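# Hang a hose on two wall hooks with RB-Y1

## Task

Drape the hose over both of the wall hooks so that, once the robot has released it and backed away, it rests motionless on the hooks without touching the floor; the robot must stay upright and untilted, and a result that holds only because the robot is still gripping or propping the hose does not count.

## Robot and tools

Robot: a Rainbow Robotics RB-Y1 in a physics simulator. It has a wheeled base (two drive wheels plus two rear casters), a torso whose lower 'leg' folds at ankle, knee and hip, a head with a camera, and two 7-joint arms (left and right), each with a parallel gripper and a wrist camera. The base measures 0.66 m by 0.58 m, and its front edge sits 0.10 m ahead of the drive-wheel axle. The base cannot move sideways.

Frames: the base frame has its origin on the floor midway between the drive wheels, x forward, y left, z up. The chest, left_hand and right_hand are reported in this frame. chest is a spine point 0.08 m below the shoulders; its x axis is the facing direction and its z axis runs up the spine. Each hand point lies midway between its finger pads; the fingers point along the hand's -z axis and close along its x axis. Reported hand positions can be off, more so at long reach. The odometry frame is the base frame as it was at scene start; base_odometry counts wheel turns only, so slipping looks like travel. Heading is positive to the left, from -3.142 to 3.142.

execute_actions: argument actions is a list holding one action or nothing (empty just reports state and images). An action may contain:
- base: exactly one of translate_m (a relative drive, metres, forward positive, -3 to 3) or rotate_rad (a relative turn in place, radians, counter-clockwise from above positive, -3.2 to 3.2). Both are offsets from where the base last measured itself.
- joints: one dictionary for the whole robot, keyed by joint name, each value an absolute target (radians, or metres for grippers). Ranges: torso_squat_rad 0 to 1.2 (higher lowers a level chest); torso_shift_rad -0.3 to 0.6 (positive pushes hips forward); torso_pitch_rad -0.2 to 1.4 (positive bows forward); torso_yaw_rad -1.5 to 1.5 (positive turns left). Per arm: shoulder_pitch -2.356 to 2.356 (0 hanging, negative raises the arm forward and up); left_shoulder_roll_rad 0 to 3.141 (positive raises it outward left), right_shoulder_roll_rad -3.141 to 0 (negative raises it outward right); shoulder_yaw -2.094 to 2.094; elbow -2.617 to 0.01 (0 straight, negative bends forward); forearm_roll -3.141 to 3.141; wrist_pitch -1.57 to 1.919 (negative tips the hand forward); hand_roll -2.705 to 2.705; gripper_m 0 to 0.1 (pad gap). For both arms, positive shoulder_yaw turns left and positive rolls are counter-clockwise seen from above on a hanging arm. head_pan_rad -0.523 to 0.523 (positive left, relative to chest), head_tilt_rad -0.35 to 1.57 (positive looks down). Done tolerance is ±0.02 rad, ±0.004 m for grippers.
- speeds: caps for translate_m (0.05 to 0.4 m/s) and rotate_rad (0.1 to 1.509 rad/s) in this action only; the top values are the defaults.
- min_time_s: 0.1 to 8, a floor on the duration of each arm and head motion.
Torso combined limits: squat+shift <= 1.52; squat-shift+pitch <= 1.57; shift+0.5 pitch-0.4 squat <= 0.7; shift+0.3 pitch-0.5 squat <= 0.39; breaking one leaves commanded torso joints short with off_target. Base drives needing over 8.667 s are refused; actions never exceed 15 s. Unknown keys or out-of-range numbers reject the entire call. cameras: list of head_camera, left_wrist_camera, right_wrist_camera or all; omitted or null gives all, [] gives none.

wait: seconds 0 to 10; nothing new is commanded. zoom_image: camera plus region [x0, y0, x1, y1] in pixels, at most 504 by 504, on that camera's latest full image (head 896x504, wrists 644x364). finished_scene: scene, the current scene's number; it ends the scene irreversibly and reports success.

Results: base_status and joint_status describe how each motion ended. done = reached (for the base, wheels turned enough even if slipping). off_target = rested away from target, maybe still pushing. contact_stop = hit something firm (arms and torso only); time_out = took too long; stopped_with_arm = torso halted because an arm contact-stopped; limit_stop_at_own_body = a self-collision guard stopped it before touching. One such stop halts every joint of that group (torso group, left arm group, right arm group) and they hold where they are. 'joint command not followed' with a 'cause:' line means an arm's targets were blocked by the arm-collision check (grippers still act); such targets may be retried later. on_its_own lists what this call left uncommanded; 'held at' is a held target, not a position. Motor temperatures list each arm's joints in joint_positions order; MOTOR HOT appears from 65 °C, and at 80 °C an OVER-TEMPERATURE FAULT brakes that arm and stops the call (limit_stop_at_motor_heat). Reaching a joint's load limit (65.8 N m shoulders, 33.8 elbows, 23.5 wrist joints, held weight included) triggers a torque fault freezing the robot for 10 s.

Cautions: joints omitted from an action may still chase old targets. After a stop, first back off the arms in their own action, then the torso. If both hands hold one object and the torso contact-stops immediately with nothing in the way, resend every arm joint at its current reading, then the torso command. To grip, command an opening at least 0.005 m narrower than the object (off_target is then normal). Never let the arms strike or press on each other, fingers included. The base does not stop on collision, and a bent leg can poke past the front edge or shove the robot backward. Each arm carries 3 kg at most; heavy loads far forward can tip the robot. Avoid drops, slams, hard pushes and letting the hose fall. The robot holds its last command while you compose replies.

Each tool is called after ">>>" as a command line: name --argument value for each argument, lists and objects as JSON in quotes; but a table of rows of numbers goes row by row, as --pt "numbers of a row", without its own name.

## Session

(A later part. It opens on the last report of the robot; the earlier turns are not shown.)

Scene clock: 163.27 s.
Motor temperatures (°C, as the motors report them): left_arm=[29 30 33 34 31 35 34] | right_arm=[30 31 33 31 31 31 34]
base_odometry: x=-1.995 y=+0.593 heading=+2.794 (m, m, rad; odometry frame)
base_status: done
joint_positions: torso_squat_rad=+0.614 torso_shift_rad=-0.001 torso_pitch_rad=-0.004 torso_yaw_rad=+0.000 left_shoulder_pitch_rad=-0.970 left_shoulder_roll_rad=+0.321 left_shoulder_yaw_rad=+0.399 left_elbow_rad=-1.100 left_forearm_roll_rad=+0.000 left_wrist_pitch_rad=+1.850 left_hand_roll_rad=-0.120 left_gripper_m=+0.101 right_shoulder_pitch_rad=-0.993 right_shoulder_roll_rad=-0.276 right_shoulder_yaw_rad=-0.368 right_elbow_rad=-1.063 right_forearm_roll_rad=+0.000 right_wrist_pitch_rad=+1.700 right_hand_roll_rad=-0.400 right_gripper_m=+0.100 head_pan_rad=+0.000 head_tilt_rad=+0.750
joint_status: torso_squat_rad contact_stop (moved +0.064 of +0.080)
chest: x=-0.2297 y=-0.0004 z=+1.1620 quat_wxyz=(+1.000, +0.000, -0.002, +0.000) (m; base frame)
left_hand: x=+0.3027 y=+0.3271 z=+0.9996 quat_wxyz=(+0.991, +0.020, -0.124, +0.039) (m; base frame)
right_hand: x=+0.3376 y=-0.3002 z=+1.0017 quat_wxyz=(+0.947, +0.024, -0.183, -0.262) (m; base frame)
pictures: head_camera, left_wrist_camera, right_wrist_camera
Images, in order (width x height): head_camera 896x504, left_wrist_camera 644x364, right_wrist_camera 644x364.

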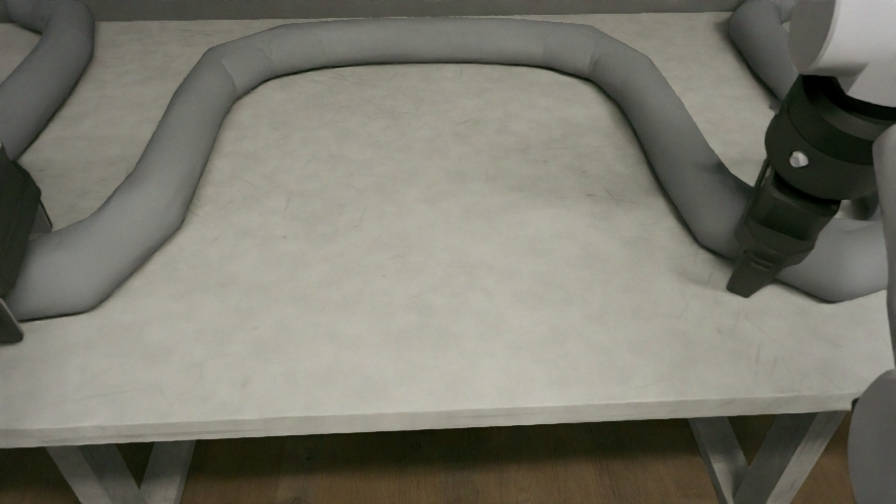

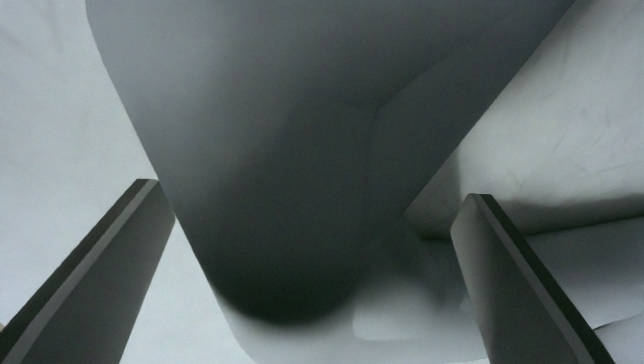

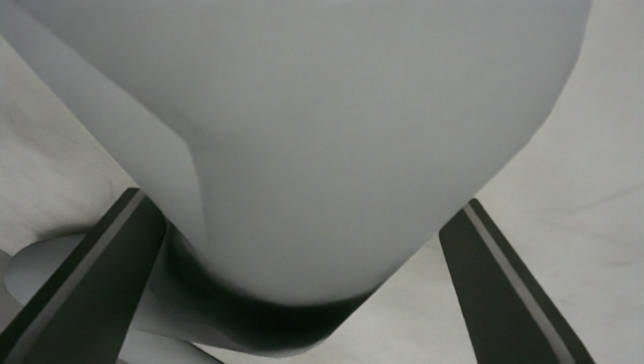

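>>> execute_actions --actions '[{"joints":{"right_elbow_rad":-1.10,"right_wrist_pitch_rad":1.735,"left_elbow_rad":-1.06,"left_wrist_pitch_rad":1.84,"left_gripper_m":0.08,"right_gripper_m":0.08}}]'

Scene clock: 167.77 s.
Motor temperatures (°C, as the motors report them): left_arm=[29 30 33 34 31 35 34] | right_arm=[30 31 33 31 31 31 34]
base_odometry: x=-1.995 y=+0.593 heading=+2.794 (m, m, rad; odometry frame)
base_status: not commanded
joint_positions: torso_squat_rad=+0.614 torso_shift_rad=+0.000 torso_pitch_rad=-0.002 torso_yaw_rad=+0.000 left_shoulder_pitch_rad=-0.970 left_shoulder_roll_rad=+0.321 left_shoulder_yaw_rad=+0.399 left_elbow_rad=-1.060 left_forearm_roll_rad=+0.000 left_wrist_pitch_rad=+1.840 left_hand_roll_rad=-0.120 left_gripper_m=+0.080 right_shoulder_pitch_rad=-0.989 right_shoulder_roll_rad=-0.274 right_shoulder_yaw_rad=-0.368 right_elbow_rad=-1.100 right_forearm_roll_rad=+0.000 right_wrist_pitch_rad=+1.735 right_hand_roll_rad=-0.400 right_gripper_m=+0.080 head_pan_rad=+0.000 head_tilt_rad=+0.750
joint_status: all done
chest: x=-0.2290 y=-0.0007 z=+1.1620 quat_wxyz=(+1.000, +0.000, -0.001, +0.000) (m; base frame)
left_hand: x=+0.3004 y=+0.3264 z=+0.9880 quat_wxyz=(+0.993, +0.018, -0.109, +0.039) (m; base frame)
right_hand: x=+0.3337 y=-0.2998 z=+1.0073 quat_wxyz=(+0.948, +0.024, -0.181, -0.262) (m; base frame)
pictures: head_camera, left_wrist_camera, right_wrist_camera
Images, in order (width x height): head_camera 896x504, left_wrist_camera 644x364, right_wrist_camera 644x364.

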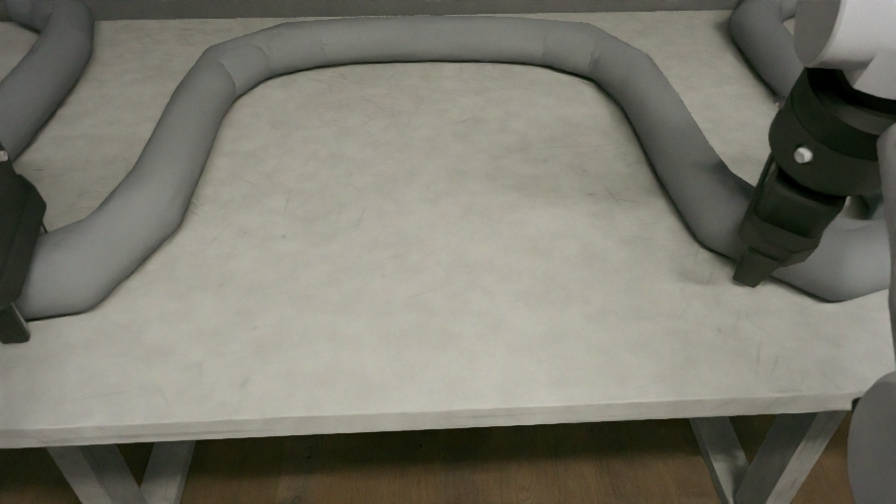

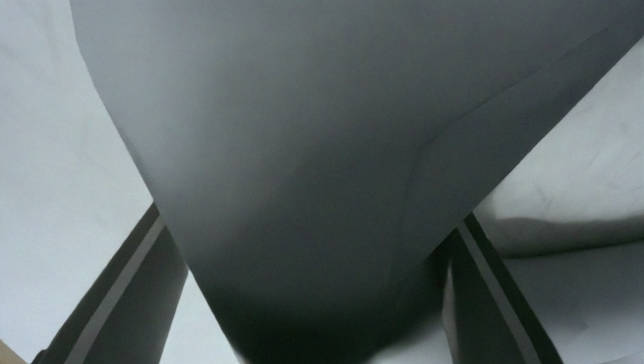

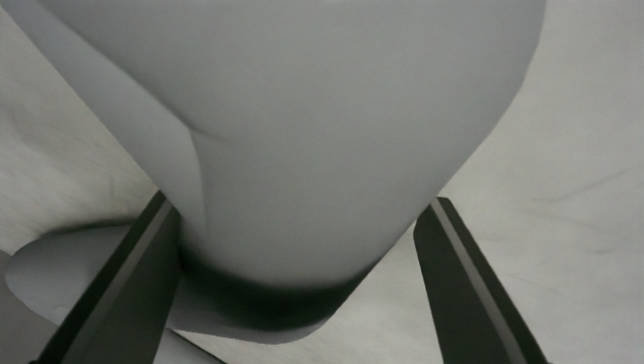

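>>> execute_actions --actions '[{"joints":{"right_elbow_rad":-1.085,"right_wrist_pitch_rad":1.72,"left_gripper_m":0.035,"right_gripper_m":0.035}}]'

Scene clock: 171.43 s.
Motor temperatures (°C, as the motors report them): left_arm=[29 30 33 34 31 35 34] | right_arm=[30 31 33 31 31 31 34]
base_odometry: x=-1.995 y=+0.593 heading=+2.794 (m, m, rad; odometry frame)
base_status: not commanded
joint_positions: torso_squat_rad=+0.614 torso_shift_rad=+0.000 torso_pitch_rad=-0.002 torso_yaw_rad=+0.000 left_shoulder_pitch_rad=-0.970 left_shoulder_roll_rad=+0.321 left_shoulder_yaw_rad=+0.399 left_elbow_rad=-1.060 left_forearm_roll_rad=+0.000 left_wrist_pitch_rad=+1.840 left_hand_roll_rad=-0.120 left_gripper_m=+0.061 right_shoulder_pitch_rad=-0.989 right_shoulder_roll_rad=-0.274 right_shoulder_yaw_rad=-0.368 right_elbow_rad=-1.085 right_forearm_roll_rad=+0.000 right_wrist_pitch_rad=+1.720 right_hand_roll_rad=-0.400 right_gripper_m=+0.062 head_pan_rad=+0.000 head_tilt_rad=+0.750
joint_status: left_gripper_m off_target (ended at +0.061, target +0.035); right_gripper_m off_target (ended at +0.062, target +0.035); the others done
chest: x=-0.2290 y=-0.0007 z=+1.1620 quat_wxyz=(+1.000, +0.000, -0.001, +0.000) (m; base frame)
left_hand: x=+0.3004 y=+0.3264 z=+0.9879 quat_wxyz=(+0.993, +0.018, -0.109, +0.039) (m; base frame)
right_hand: x=+0.3354 y=-0.3000 z=+1.0039 quat_wxyz=(+0.947, +0.024, -0.181, -0.262) (m; base frame)
pictures: head_camera, left_wrist_camera, right_wrist_camera
Images, in order (width x height): head_camera 896x504, left_wrist_camera 644x364, right_wrist_camera 644x364.

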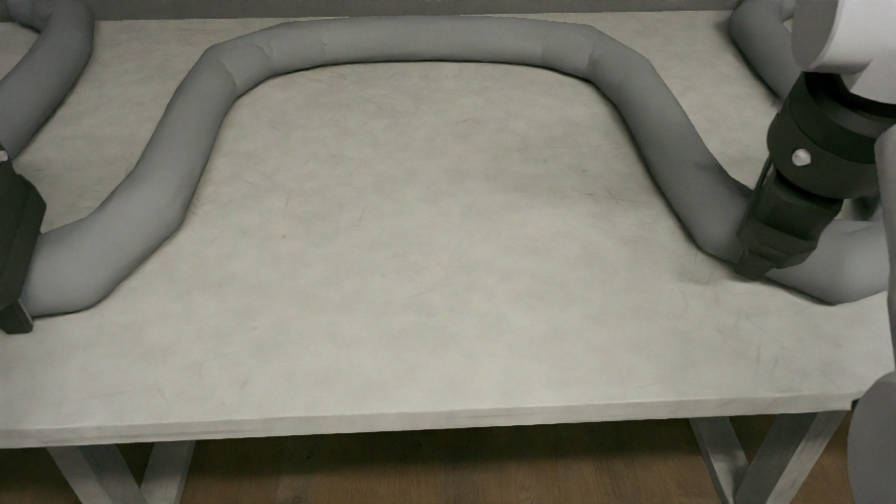

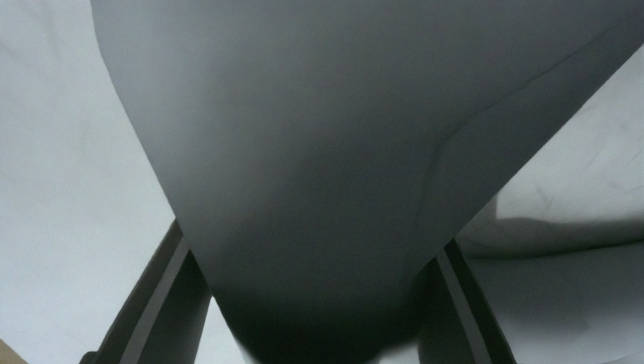

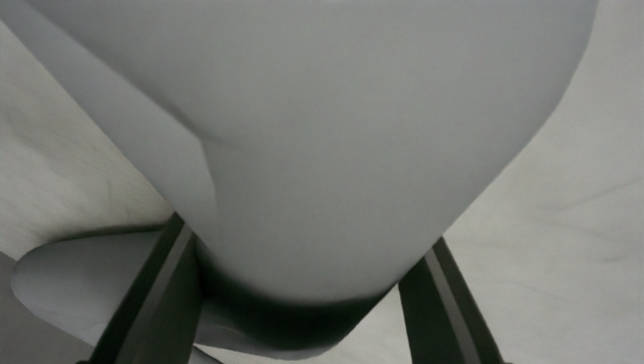

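Lift.

>>> execute_actions --actions '[{"joints":{"torso_squat_rad":0.0,"torso_shift_rad":0,"torso_pitch_rad":0}}]'

Scene clock: 176.50 s.
Motor temperatures (°C, as the motors report them): left_arm=[29 30 33 34 31 35 34] | right_arm=[30 31 33 31 31 31 34]
base_odometry: x=-1.995 y=+0.593 heading=+2.794 (m, m, rad; odometry frame)
base_status: not commanded
joint_positions: torso_squat_rad=+0.000 torso_shift_rad=+0.000 torso_pitch_rad=+0.001 torso_yaw_rad=+0.000 left_shoulder_pitch_rad=-0.970 left_shoulder_roll_rad=+0.321 left_shoulder_yaw_rad=+0.399 left_elbow_rad=-1.060 left_forearm_roll_rad=+0.000 left_wrist_pitch_rad=+1.840 left_hand_roll_rad=-0.120 left_gripper_m=+0.061 right_shoulder_pitch_rad=-0.989 right_shoulder_roll_rad=-0.274 right_shoulder_yaw_rad=-0.368 right_elbow_rad=-1.085 right_forearm_roll_rad=+0.000 right_wrist_pitch_rad=+1.720 right_hand_roll_rad=-0.400 right_gripper_m=+0.062 head_pan_rad=+0.000 head_tilt_rad=+0.750
joint_status: all done
chest: x=-0.2276 y=-0.0008 z=+1.2899 quat_wxyz=(+1.000, +0.000, +0.000, +0.000) (m; base frame)
left_hand: x=+0.3012 y=+0.3263 z=+1.1142 quat_wxyz=(+0.993, +0.018, -0.108, +0.039) (m; base frame)
right_hand: x=+0.3360 y=-0.3001 z=+1.1296 quat_wxyz=(+0.948, +0.024, -0.179, -0.263) (m; base frame)
pictures: head_camera, left_wrist_camera, right_wrist_camera
Images, in order (width x height): head_camera 896x504, left_wrist_camera 644x364, right_wrist_camera 644x364.

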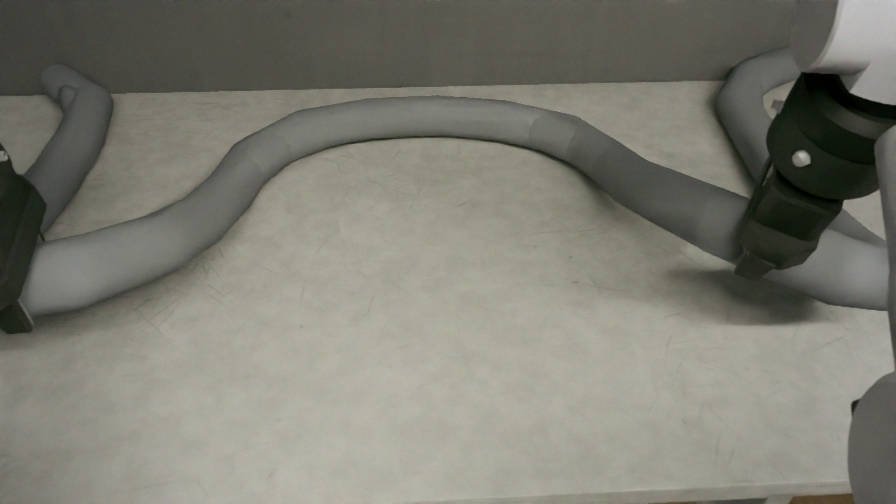

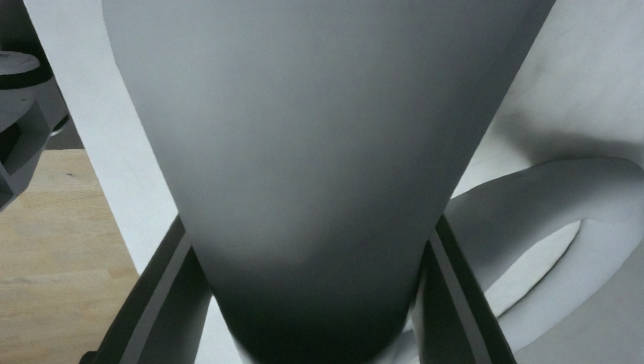

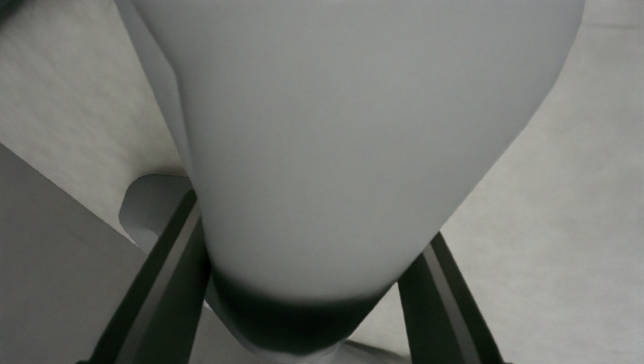

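>>> execute_actions --actions '[{"base":{"translate_m":-0.8},"speeds":{"translate_m":0.15},"joints":{"left_shoulder_pitch_rad":-1.247,"left_shoulder_roll_rad":0.437,"left_shoulder_yaw_rad":0.391,"left_elbow_rad":-0.9,"left_wrist_pitch_rad":1.85,"left_hand_roll_rad":-0.2,"right_shoulder_pitch_rad":-1.247,"right_shoulder_roll_rad":-0.437,"right_shoulder_yaw_rad":-0.391,"right_elbow_rad":-0.94,"right_wrist_pitch_rad":1.89,"right_hand_roll_rad":0.2},"min_time_s":3}]'

Scene clock: 191.80 s.
Motor temperatures (°C, as the motors report them): left_arm=[30 30 33 34 31 35 34] | right_arm=[30 31 33 31 31 31 34]
base_odometry: x=-1.243 y=+0.320 heading=+2.793 (m, m, rad; odometry frame)
base_status: done
joint_positions: torso_squat_rad=+0.000 torso_shift_rad=+0.000 torso_pitch_rad=+0.001 torso_yaw_rad=+0.000 left_shoulder_pitch_rad=-1.246 left_shoulder_roll_rad=+0.436 left_shoulder_yaw_rad=+0.391 left_elbow_rad=-0.899 left_forearm_roll_rad=+0.000 left_wrist_pitch_rad=+1.850 left_hand_roll_rad=-0.200 left_gripper_m=+0.061 right_shoulder_pitch_rad=-1.246 right_shoulder_roll_rad=-0.436 right_shoulder_yaw_rad=-0.391 right_elbow_rad=-0.939 right_forearm_roll_rad=+0.000 right_wrist_pitch_rad=+1.890 right_hand_roll_rad=+0.200 right_gripper_m=+0.061 head_pan_rad=+0.000 head_tilt_rad=+0.750
joint_status: all done
chest: x=-0.2276 y=-0.0008 z=+1.2899 quat_wxyz=(+1.000, +0.000, +0.000, +0.000) (m; base frame)
left_hand: x=+0.3391 y=+0.3337 z=+1.2336 quat_wxyz=(+0.985, +0.034, -0.169, +0.000) (m; base frame)
right_hand: x=+0.3340 y=-0.3342 z=+1.2422 quat_wxyz=(+0.985, -0.034, -0.169, +0.000) (m; base frame)
pictures: head_camera, left_wrist_camera, right_wrist_camera
Images, in order (width x height): head_camera 896x504, left_wrist_camera 644x364, right_wrist_camera 644x364.

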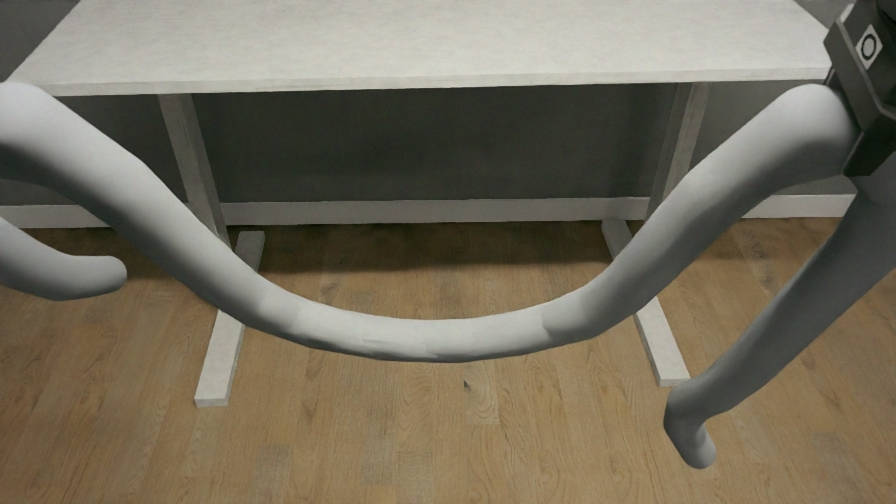

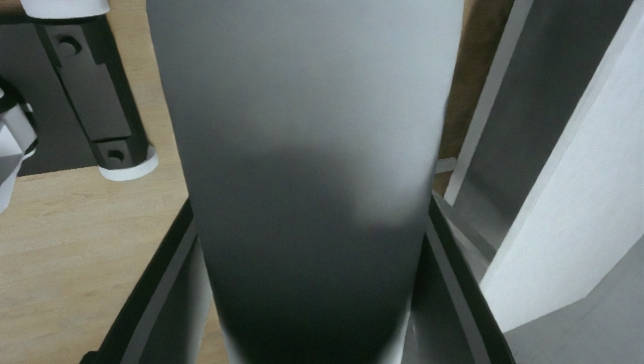

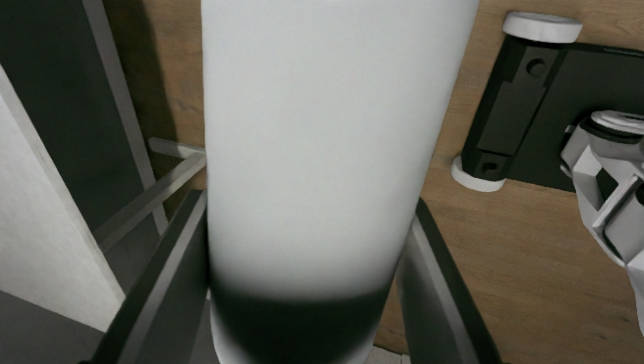

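>>> execute_actions --actions '[{"base":{"translate_m":-1.55},"joints":{"head_tilt_rad":0.4}}]' --cameras '[]'

>>> execute_actions --actions '[{"base":{"rotate_rad":-1.53}}]' --cameras '["head_camera"]'

Scene clock: 204.60 s.
Motor temperatures (°C, as the motors report them): left_arm=[30 30 33 34 31 35 34] | right_arm=[30 31 33 31 31 31 34]
base_odometry: x=+0.214 y=-0.209 heading=+2.793 (m, m, rad; odometry frame)
base_status: done
joint_positions: torso_squat_rad=+0.000 torso_shift_rad=+0.000 torso_pitch_rad=+0.001 torso_yaw_rad=+0.000 left_shoulder_pitch_rad=-1.246 left_shoulder_roll_rad=+0.436 left_shoulder_yaw_rad=+0.391 left_elbow_rad=-0.899 left_forearm_roll_rad=+0.000 left_wrist_pitch_rad=+1.850 left_hand_roll_rad=-0.200 left_gripper_m=+0.061 right_shoulder_pitch_rad=-1.246 right_shoulder_roll_rad=-0.436 right_shoulder_yaw_rad=-0.391 right_elbow_rad=-0.939 right_forearm_roll_rad=+0.000 right_wrist_pitch_rad=+1.890 right_hand_roll_rad=+0.200 right_gripper_m=+0.061 head_pan_rad=+0.000 head_tilt_rad=+0.400
joint_status: all done
chest: x=-0.2277 y=-0.0008 z=+1.2899 quat_wxyz=(+1.000, +0.000, +0.000, +0.000) (m; base frame)
left_hand: x=+0.3391 y=+0.3337 z=+1.2336 quat_wxyz=(+0.985, +0.034, -0.169, +0.000) (m; base frame)
right_hand: x=+0.3340 y=-0.3342 z=+1.2423 quat_wxyz=(+0.985, -0.034, -0.169, +0.000) (m; base frame)
pictures: none
No camera images: the call's "cameras" was empty. Leave "cameras" out to get every camera's image.

Scene clock: 208.43 s.
Motor temperatures (°C, as the motors report them): left_arm=[30 30 33 34 31 35 34] | right_arm=[30 31 33 31 31 31 34]
base_odometry: x=+0.214 y=-0.209 heading=+1.263 (m, m, rad; odometry frame)
base_status: done
joint_positions: torso_squat_rad=+0.000 torso_shift_rad=+0.000 torso_pitch_rad=+0.001 torso_yaw_rad=+0.000 left_shoulder_pitch_rad=-1.246 left_shoulder_roll_rad=+0.436 left_shoulder_yaw_rad=+0.391 left_elbow_rad=-0.899 left_forearm_roll_rad=+0.000 left_wrist_pitch_rad=+1.850 left_hand_roll_rad=-0.200 left_gripper_m=+0.061 right_shoulder_pitch_rad=-1.246 right_shoulder_roll_rad=-0.436 right_shoulder_yaw_rad=-0.391 right_elbow_rad=-0.939 right_forearm_roll_rad=+0.000 right_wrist_pitch_rad=+1.890 right_hand_roll_rad=+0.200 right_gripper_m=+0.061 head_pan_rad=+0.000 head_tilt_rad=+0.400
joint_status: not commanded
chest: x=-0.2277 y=-0.0008 z=+1.2899 quat_wxyz=(+1.000, +0.000, +0.000, +0.000) (m; base frame)
left_hand: x=+0.3391 y=+0.3337 z=+1.2336 quat_wxyz=(+0.985, +0.034, -0.169, +0.000) (m; base frame)
right_hand: x=+0.3340 y=-0.3342 z=+1.2423 quat_wxyz=(+0.985, -0.034, -0.169, +0.000) (m; base frame)
pictures: head_camera
Images, in order (width x height): head_camera 896x504.

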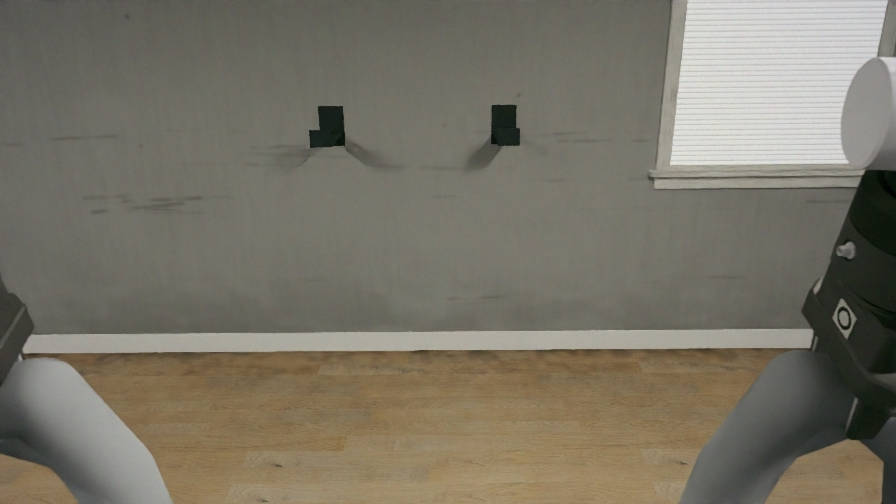

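>>> execute_actions --actions '[{"base":{"translate_m":1.3}}]' --cameras '["head_camera"]'

Scene clock: 217.07 s.
Motor temperatures (°C, as the motors report them): left_arm=[30 30 33 34 31 35 34] | right_arm=[30 31 33 31 31 31 34]
base_odometry: x=+0.608 y=+1.030 heading=+1.263 (m, m, rad; odometry frame)
base_status: done
joint_positions: torso_squat_rad=+0.000 torso_shift_rad=+0.000 torso_pitch_rad=+0.001 torso_yaw_rad=+0.000 left_shoulder_pitch_rad=-1.246 left_shoulder_roll_rad=+0.436 left_shoulder_yaw_rad=+0.391 left_elbow_rad=-0.899 left_forearm_roll_rad=+0.000 left_wrist_pitch_rad=+1.850 left_hand_roll_rad=-0.200 left_gripper_m=+0.061 right_shoulder_pitch_rad=-1.246 right_shoulder_roll_rad=-0.436 right_shoulder_yaw_rad=-0.391 right_elbow_rad=-0.939 right_forearm_roll_rad=+0.000 right_wrist_pitch_rad=+1.890 right_hand_roll_rad=+0.200 right_gripper_m=+0.061 head_pan_rad=+0.000 head_tilt_rad=+0.400
joint_status: not commanded
chest: x=-0.2275 y=-0.0008 z=+1.2899 quat_wxyz=(+1.000, +0.000, +0.000, +0.000) (m; base frame)
left_hand: x=+0.3392 y=+0.3337 z=+1.2335 quat_wxyz=(+0.985, +0.034, -0.169, +0.000) (m; base frame)
right_hand: x=+0.3341 y=-0.3342 z=+1.2421 quat_wxyz=(+0.985, -0.034, -0.169, +0.000) (m; base frame)
pictures: head_camera
Images, in order (width x height): head_camera 896x504.

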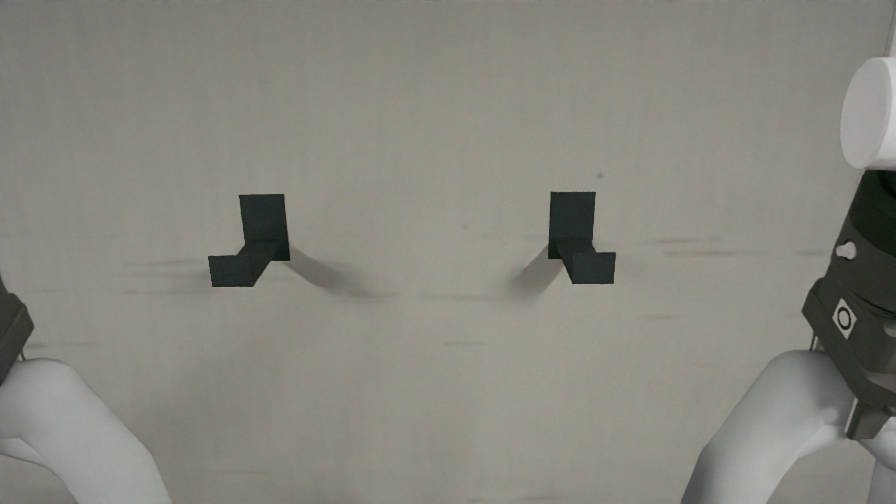

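>>> execute_actions --actions '[{"base":{"translate_m":0.55},"joints":{"head_tilt_rad":0.65,"left_shoulder_pitch_rad":-1.198,"left_shoulder_roll_rad":0.549,"left_shoulder_yaw_rad":0.432,"left_hand_roll_rad":-0.32,"right_shoulder_pitch_rad":-1.198,"right_shoulder_roll_rad":-0.549,"right_shoulder_yaw_rad":-0.432,"right_hand_roll_rad":0.32},"min_time_s":2}]'

>>> execute_actions --actions '[{"joints":{"head_pan_rad":0.45}}]' --cameras '["head_camera"]'

>>> execute_actions --actions '[{"joints":{"head_pan_rad":-0.4}}]' --cameras '["head_camera"]'

Scene clock: 238.73 s.
Motor temperatures (°C, as the motors report them): left_arm=[30 30 33 34 31 35 34] | right_arm=[30 31 33 31 31 31 34]
base_odometry: x=+0.774 y=+1.554 heading=+1.263 (m, m, rad; odometry frame)
base_status: done
joint_positions: torso_squat_rad=+0.000 torso_shift_rad=+0.000 torso_pitch_rad=+0.001 torso_yaw_rad=+0.000 left_shoulder_pitch_rad=-1.197 left_shoulder_roll_rad=+0.548 left_shoulder_yaw_rad=+0.432 left_elbow_rad=-0.899 left_forearm_roll_rad=+0.000 left_wrist_pitch_rad=+1.850 left_hand_roll_rad=-0.320 left_gripper_m=+0.061 right_shoulder_pitch_rad=-1.197 right_shoulder_roll_rad=-0.548 right_shoulder_yaw_rad=-0.432 right_elbow_rad=-0.939 right_forearm_roll_rad=+0.000 right_wrist_pitch_rad=+1.890 right_hand_roll_rad=+0.320 right_gripper_m=+0.061 head_pan_rad=+0.000 head_tilt_rad=+0.650
joint_status: all done
chest: x=-0.2275 y=-0.0008 z=+1.2899 quat_wxyz=(+1.000, +0.000, +0.000, +0.000) (m; base frame)
left_hand: x=+0.3203 y=+0.4042 z=+1.2338 quat_wxyz=(+0.985, +0.055, -0.164, +0.003) (m; base frame)
right_hand: x=+0.3154 y=-0.4041 z=+1.2423 quat_wxyz=(+0.985, -0.055, -0.164, -0.003) (m; base frame)
pictures: head_camera, left_wrist_camera, right_wrist_camera
Images, in order (width x height): head_camera 896x504, left_wrist_camera 644x364, right_wrist_camera 644x364.

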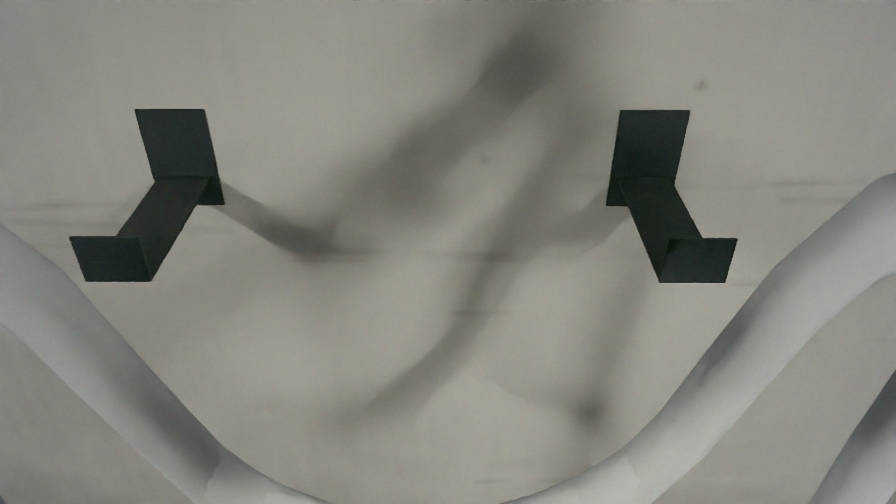

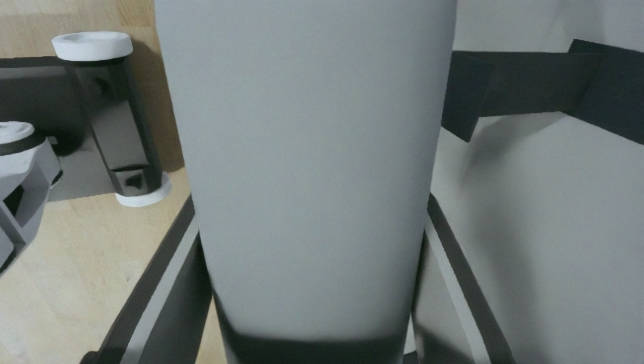

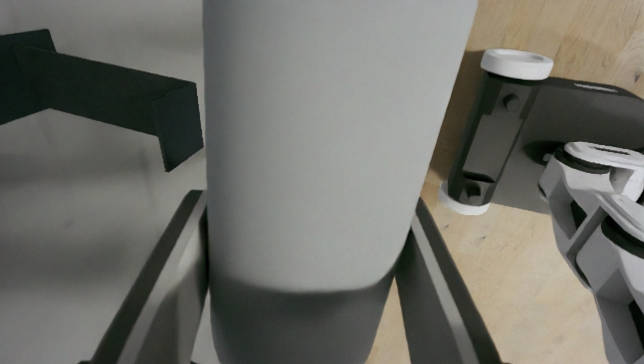

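Scene clock: 239.70 s.
Motor temperatures (°C, as the motors report them): left_arm=[30 30 33 34 31 35 34] | right_arm=[30 31 33 31 31 31 34]
base_odometry: x=+0.774 y=+1.554 heading=+1.263 (m, m, rad; odometry frame)
base_status: not commanded
joint_positions: torso_squat_rad=+0.000 torso_shift_rad=+0.000 torso_pitch_rad=+0.001 torso_yaw_rad=+0.000 left_shoulder_pitch_rad=-1.197 left_shoulder_roll_rad=+0.548 left_shoulder_yaw_rad=+0.432 left_elbow_rad=-0.899 left_forearm_roll_rad=+0.000 left_wrist_pitch_rad=+1.850 left_hand_roll_rad=-0.320 left_gripper_m=+0.061 right_shoulder_pitch_rad=-1.197 right_shoulder_roll_rad=-0.548 right_shoulder_yaw_rad=-0.432 right_elbow_rad=-0.939 right_forearm_roll_rad=+0.000 right_wrist_pitch_rad=+1.890 right_hand_roll_rad=+0.320 right_gripper_m=+0.061 head_pan_rad=+0.450 head_tilt_rad=+0.650
joint_status: all done
chest: x=-0.2276 y=-0.0008 z=+1.2899 quat_wxyz=(+1.000, +0.000, +0.000, +0.000) (m; base frame)
left_hand: x=+0.3203 y=+0.4042 z=+1.2338 quat_wxyz=(+0.985, +0.055, -0.164, +0.003) (m; base frame)
right_hand: x=+0.3154 y=-0.4041 z=+1.2424 quat_wxyz=(+0.985, -0.055, -0.164, -0.003) (m; base frame)
pictures: head_camera
Images, in order (width x height): head_camera 896x504.

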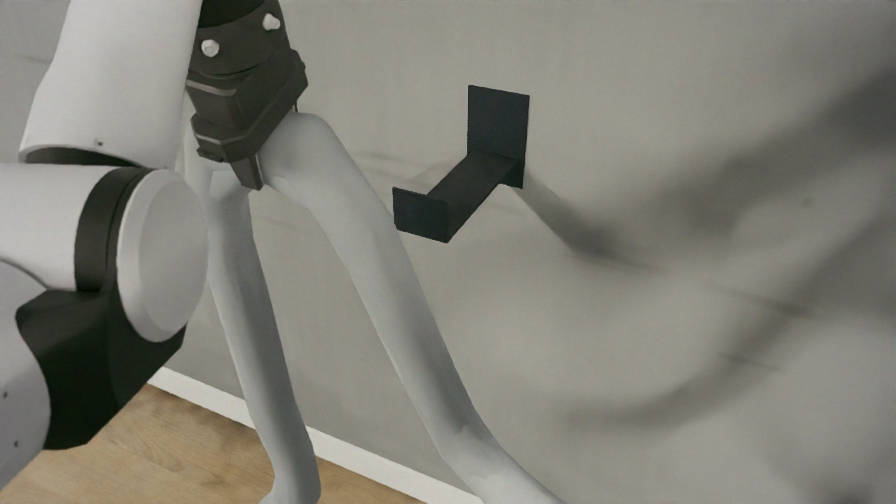

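Scene clock: 240.93 s.
Motor temperatures (°C, as the motors report them): left_arm=[30 30 33 34 31 35 34] | right_arm=[30 31 33 31 31 31 34]
base_odometry: x=+0.774 y=+1.554 heading=+1.263 (m, m, rad; odometry frame)
base_status: not commanded
joint_positions: torso_squat_rad=+0.000 torso_shift_rad=+0.000 torso_pitch_rad=+0.001 torso_yaw_rad=+0.000 left_shoulder_pitch_rad=-1.197 left_shoulder_roll_rad=+0.548 left_shoulder_yaw_rad=+0.432 left_elbow_rad=-0.899 left_forearm_roll_rad=+0.000 left_wrist_pitch_rad=+1.850 left_hand_roll_rad=-0.320 left_gripper_m=+0.061 right_shoulder_pitch_rad=-1.197 right_shoulder_roll_rad=-0.548 right_shoulder_yaw_rad=-0.432 right_elbow_rad=-0.939 right_forearm_roll_rad=+0.000 right_wrist_pitch_rad=+1.890 right_hand_roll_rad=+0.320 right_gripper_m=+0.061 head_pan_rad=-0.400 head_tilt_rad=+0.650
joint_status: all done
chest: x=-0.2276 y=-0.0008 z=+1.2899 quat_wxyz=(+1.000, +0.000, +0.000, +0.000) (m; base frame)
left_hand: x=+0.3203 y=+0.4042 z=+1.2338 quat_wxyz=(+0.985, +0.055, -0.164, +0.003) (m; base frame)
right_hand: x=+0.3154 y=-0.4041 z=+1.2424 quat_wxyz=(+0.985, -0.055, -0.164, -0.003) (m; base frame)
pictures: head_camera
Images, in order (width x height): head_camera 896x504.

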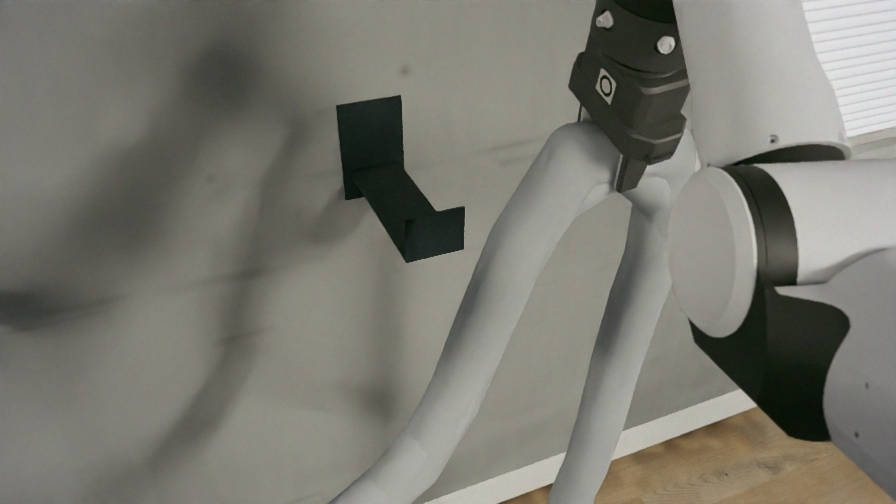

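>>> execute_actions --actions '[{"base":{"translate_m":0.1},"speeds":{"translate_m":0.15},"joints":{"head_pan_rad":0.04,"head_tilt_rad":0.75,"left_shoulder_pitch_rad":-1.229,"left_shoulder_roll_rad":0.477,"left_shoulder_yaw_rad":0.406,"left_hand_roll_rad":-0.28,"right_shoulder_pitch_rad":-1.24,"right_shoulder_roll_rad":-0.453,"right_shoulder_yaw_rad":-0.397,"right_hand_roll_rad":0.18},"min_time_s":1.2}]'

Scene clock: 252.80 s.
Motor temperatures (°C, as the motors report them): left_arm=[30 30 33 34 31 35 34] | right_arm=[30 31 33 31 31 31 34]
base_odometry: x=+0.804 y=+1.650 heading=+1.263 (m, m, rad; odometry frame)
base_status: done
joint_positions: torso_squat_rad=+0.000 torso_shift_rad=+0.000 torso_pitch_rad=+0.001 torso_yaw_rad=+0.000 left_shoulder_pitch_rad=-1.228 left_shoulder_roll_rad=+0.477 left_shoulder_yaw_rad=+0.406 left_elbow_rad=-0.899 left_forearm_roll_rad=+0.000 left_wrist_pitch_rad=+1.850 left_hand_roll_rad=-0.280 left_gripper_m=+0.061 right_shoulder_pitch_rad=-1.239 right_shoulder_roll_rad=-0.453 right_shoulder_yaw_rad=-0.397 right_elbow_rad=-0.939 right_forearm_roll_rad=+0.000 right_wrist_pitch_rad=+1.890 right_hand_roll_rad=+0.180 right_gripper_m=+0.061 head_pan_rad=+0.040 head_tilt_rad=+0.750
joint_status: all done
chest: x=-0.2276 y=-0.0008 z=+1.2899 quat_wxyz=(+1.000, +0.000, +0.000, +0.000) (m; base frame)
left_hand: x=+0.3331 y=+0.3596 z=+1.2330 quat_wxyz=(+0.985, +0.045, -0.166, -0.017) (m; base frame)
right_hand: x=+0.3318 y=-0.3447 z=+1.2421 quat_wxyz=(+0.985, -0.034, -0.169, -0.019) (m; base frame)
pictures: head_camera, left_wrist_camera, right_wrist_camera
Images, in order (width x height): head_camera 896x504, left_wrist_camera 644x364, right_wrist_camera 644x364.

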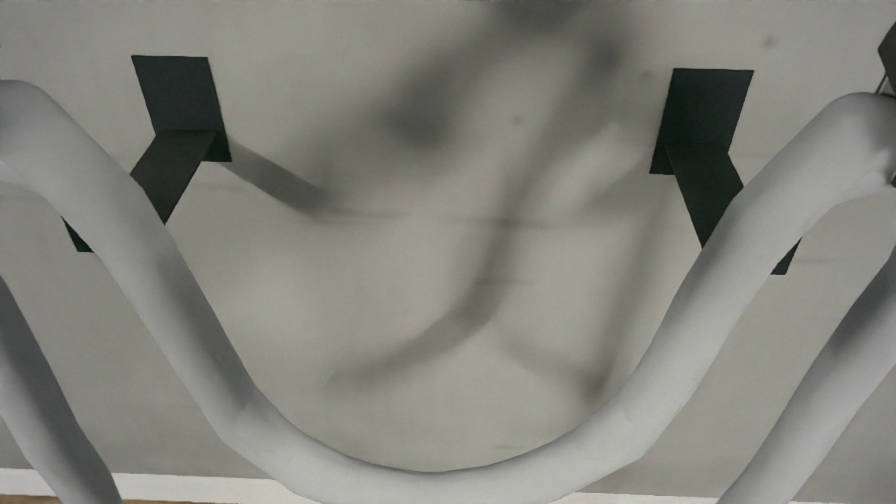

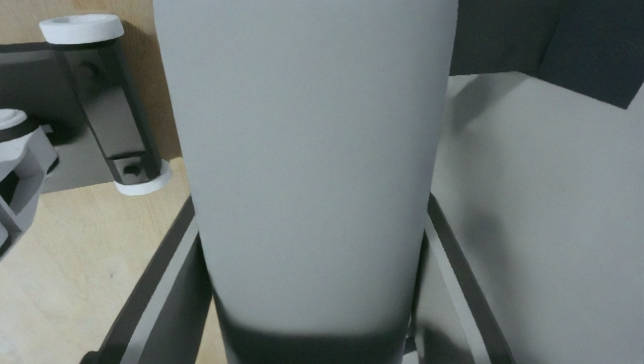

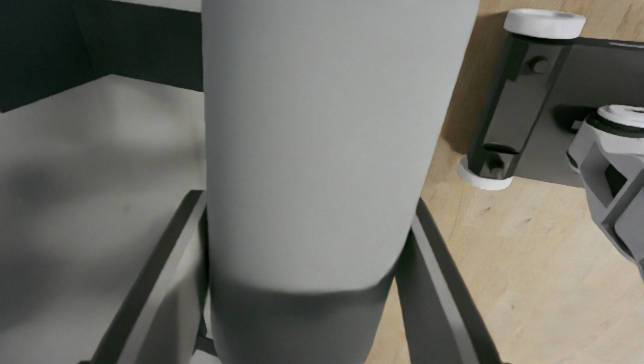

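>>> execute_actions --actions '[{"base":{"translate_m":0.19},"speeds":{"translate_m":0.08},"joints":{"head_tilt_rad":0.85,"right_shoulder_pitch_rad":-1.229,"right_shoulder_roll_rad":-0.477,"right_shoulder_yaw_rad":-0.406}}]'

Scene clock: 261.77 s.
Motor temperatures (°C, as the motors report them): left_arm=[30 30 33 34 31 35 34] | right_arm=[30 31 33 31 31 31 34]
base_odometry: x=+0.862 y=+1.831 heading=+1.263 (m, m, rad; odometry frame)
base_status: done
joint_positions: torso_squat_rad=+0.000 torso_shift_rad=+0.000 torso_pitch_rad=+0.001 torso_yaw_rad=+0.000 left_shoulder_pitch_rad=-1.228 left_shoulder_roll_rad=+0.477 left_shoulder_yaw_rad=+0.406 left_elbow_rad=-0.899 left_forearm_roll_rad=+0.000 left_wrist_pitch_rad=+1.850 left_hand_roll_rad=-0.280 left_gripper_m=+0.061 right_shoulder_pitch_rad=-1.228 right_shoulder_roll_rad=-0.476 right_shoulder_yaw_rad=-0.406 right_elbow_rad=-0.939 right_forearm_roll_rad=+0.000 right_wrist_pitch_rad=+1.890 right_hand_roll_rad=+0.180 right_gripper_m=+0.061 head_pan_rad=+0.040 head_tilt_rad=+0.850
joint_status: all done
chest: x=-0.2276 y=-0.0008 z=+1.2899 quat_wxyz=(+1.000, +0.000, +0.000, +0.000) (m; base frame)
left_hand: x=+0.3332 y=+0.3595 z=+1.2330 quat_wxyz=(+0.985, +0.045, -0.166, -0.017) (m; base frame)
right_hand: x=+0.3282 y=-0.3597 z=+1.2417 quat_wxyz=(+0.985, -0.036, -0.168, -0.032) (m; base frame)
pictures: head_camera, left_wrist_camera, right_wrist_camera
Images, in order (width x height): head_camera 896x504, left_wrist_camera 644x364, right_wrist_camera 644x364.

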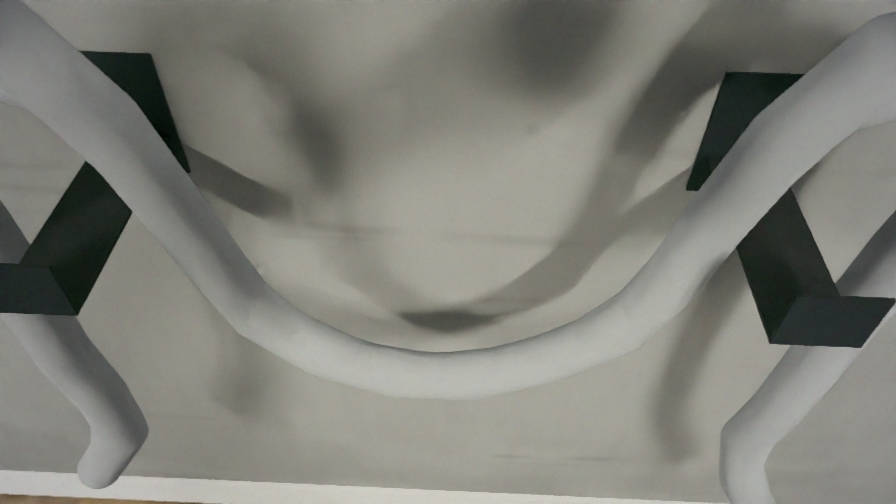

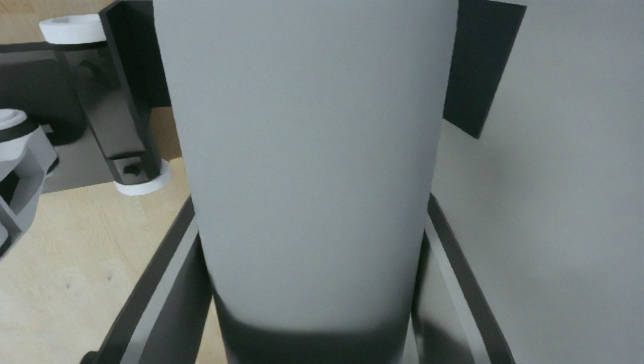

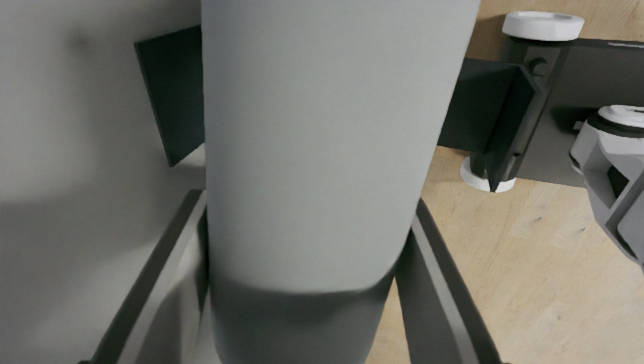

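>>> execute_actions --actions '[{"base":{"translate_m":0.04},"speeds":{"translate_m":0.08},"joints":{"torso_squat_rad":0.58,"head_tilt_rad":0.65,"right_shoulder_pitch_rad":-1.244,"right_shoulder_roll_rad":-0.445,"right_shoulder_yaw_rad":-0.394,"left_shoulder_pitch_rad":-1.235,"left_shoulder_roll_rad":0.463,"left_shoulder_yaw_rad":0.401},"min_time_s":1.5}]'

Scene clock: 270.50 s.
Motor temperatures (°C, as the motors report them): left_arm=[30 30 33 34 31 35 34] | right_arm=[30 31 33 31 31 31 34]
base_odometry: x=+0.874 y=+1.869 heading=+1.263 (m, m, rad; odometry frame)
base_status: done
joint_positions: torso_squat_rad=+0.580 torso_shift_rad=+0.000 torso_pitch_rad=+0.001 torso_yaw_rad=+0.000 left_shoulder_pitch_rad=-1.234 left_shoulder_roll_rad=+0.463 left_shoulder_yaw_rad=+0.401 left_elbow_rad=-0.899 left_forearm_roll_rad=+0.000 left_wrist_pitch_rad=+1.850 left_hand_roll_rad=-0.280 left_gripper_m=+0.061 right_shoulder_pitch_rad=-1.243 right_shoulder_roll_rad=-0.445 right_shoulder_yaw_rad=-0.394 right_elbow_rad=-0.939 right_forearm_roll_rad=+0.000 right_wrist_pitch_rad=+1.890 right_hand_roll_rad=+0.180 right_gripper_m=+0.061 head_pan_rad=+0.040 head_tilt_rad=+0.650
joint_status: all done
chest: x=-0.2277 y=-0.0007 z=+1.1755 quat_wxyz=(+1.000, +0.000, +0.000, +0.000) (m; base frame)
left_hand: x=+0.3352 y=+0.3508 z=+1.1186 quat_wxyz=(+0.985, +0.043, -0.167, -0.025) (m; base frame)
right_hand: x=+0.3329 y=-0.3395 z=+1.1281 quat_wxyz=(+0.985, -0.033, -0.170, -0.014) (m; base frame)
pictures: head_camera, left_wrist_camera, right_wrist_camera
Images, in order (width x height): head_camera 896x504, left_wrist_camera 644x364, right_wrist_camera 644x364.

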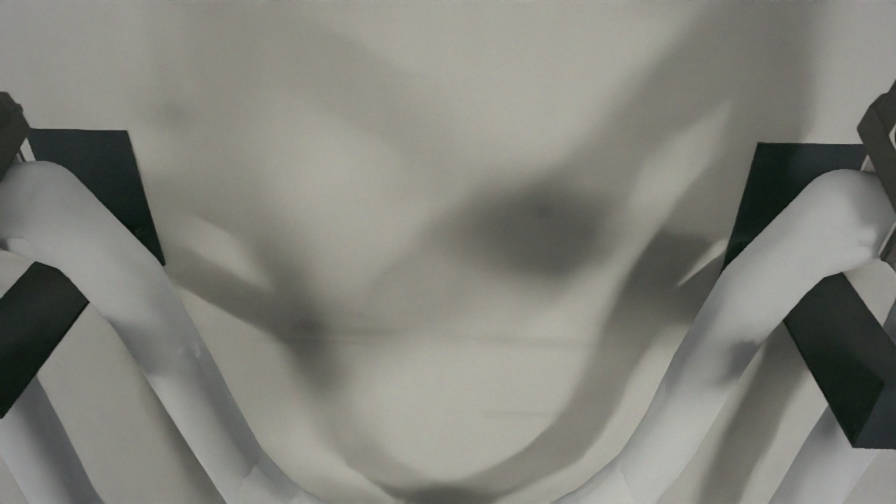

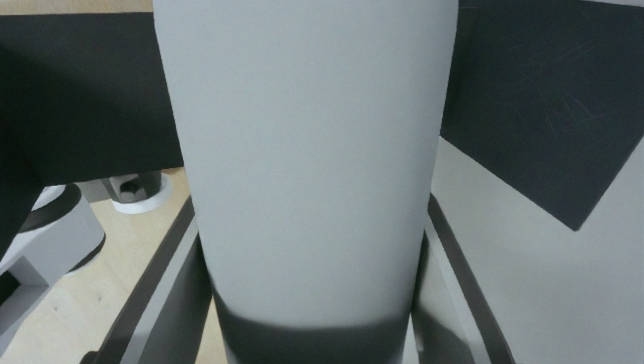

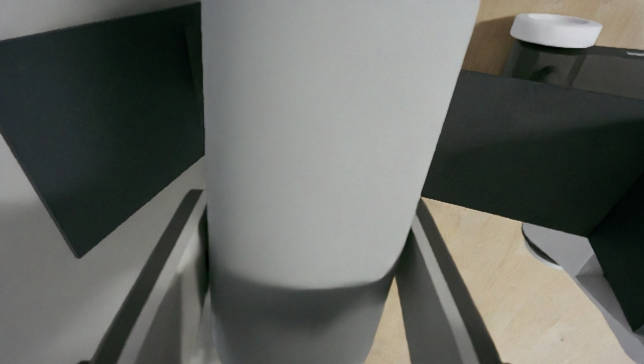

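>>> execute_actions --actions '[{"joints":{"torso_squat_rad":0.64,"head_pan_rad":-0.45,"right_shoulder_pitch_rad":-1.254,"right_shoulder_roll_rad":-0.421,"right_shoulder_yaw_rad":-0.385}}]'

Scene clock: 276.00 s.
Motor temperatures (°C, as the motors report them): left_arm=[30 30 33 34 31 35 34] | right_arm=[30 31 33 31 31 31 34]
base_odometry: x=+0.874 y=+1.869 heading=+1.263 (m, m, rad; odometry frame)
base_status: not commanded
joint_positions: torso_squat_rad=+0.640 torso_shift_rad=+0.000 torso_pitch_rad=+0.001 torso_yaw_rad=+0.000 left_shoulder_pitch_rad=-1.234 left_shoulder_roll_rad=+0.463 left_shoulder_yaw_rad=+0.401 left_elbow_rad=-0.899 left_forearm_roll_rad=+0.000 left_wrist_pitch_rad=+1.850 left_hand_roll_rad=-0.280 left_gripper_m=+0.061 right_shoulder_pitch_rad=-1.253 right_shoulder_roll_rad=-0.421 right_shoulder_yaw_rad=-0.385 right_elbow_rad=-0.939 right_forearm_roll_rad=+0.000 right_wrist_pitch_rad=+1.890 right_hand_roll_rad=+0.180 right_gripper_m=+0.061 head_pan_rad=-0.450 head_tilt_rad=+0.650
joint_status: all done
chest: x=-0.2277 y=-0.0007 z=+1.1514 quat_wxyz=(+1.000, +0.000, +0.000, +0.000) (m; base frame)
left_hand: x=+0.3352 y=+0.3507 z=+1.0947 quat_wxyz=(+0.985, +0.043, -0.167, -0.025) (m; base frame)
right_hand: x=+0.3359 y=-0.3242 z=+1.1041 quat_wxyz=(+0.985, -0.031, -0.170, -0.001) (m; base frame)
pictures: head_camera, left_wrist_camera, right_wrist_camera
Images, in order (width x height): head_camera 896x504, left_wrist_camera 644x364, right_wrist_camera 644x364.

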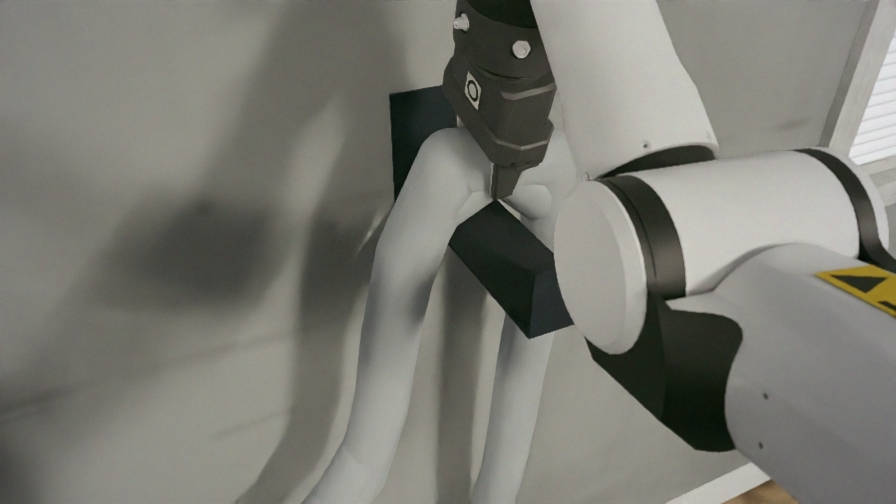

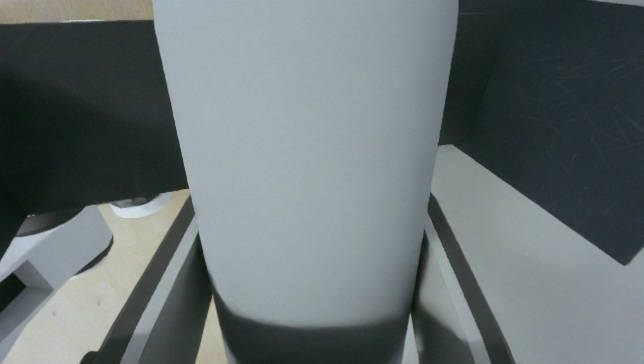

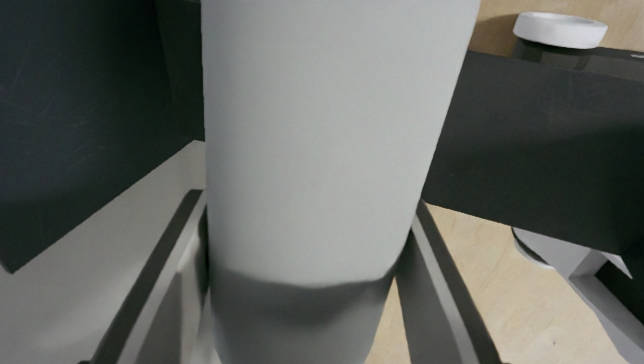

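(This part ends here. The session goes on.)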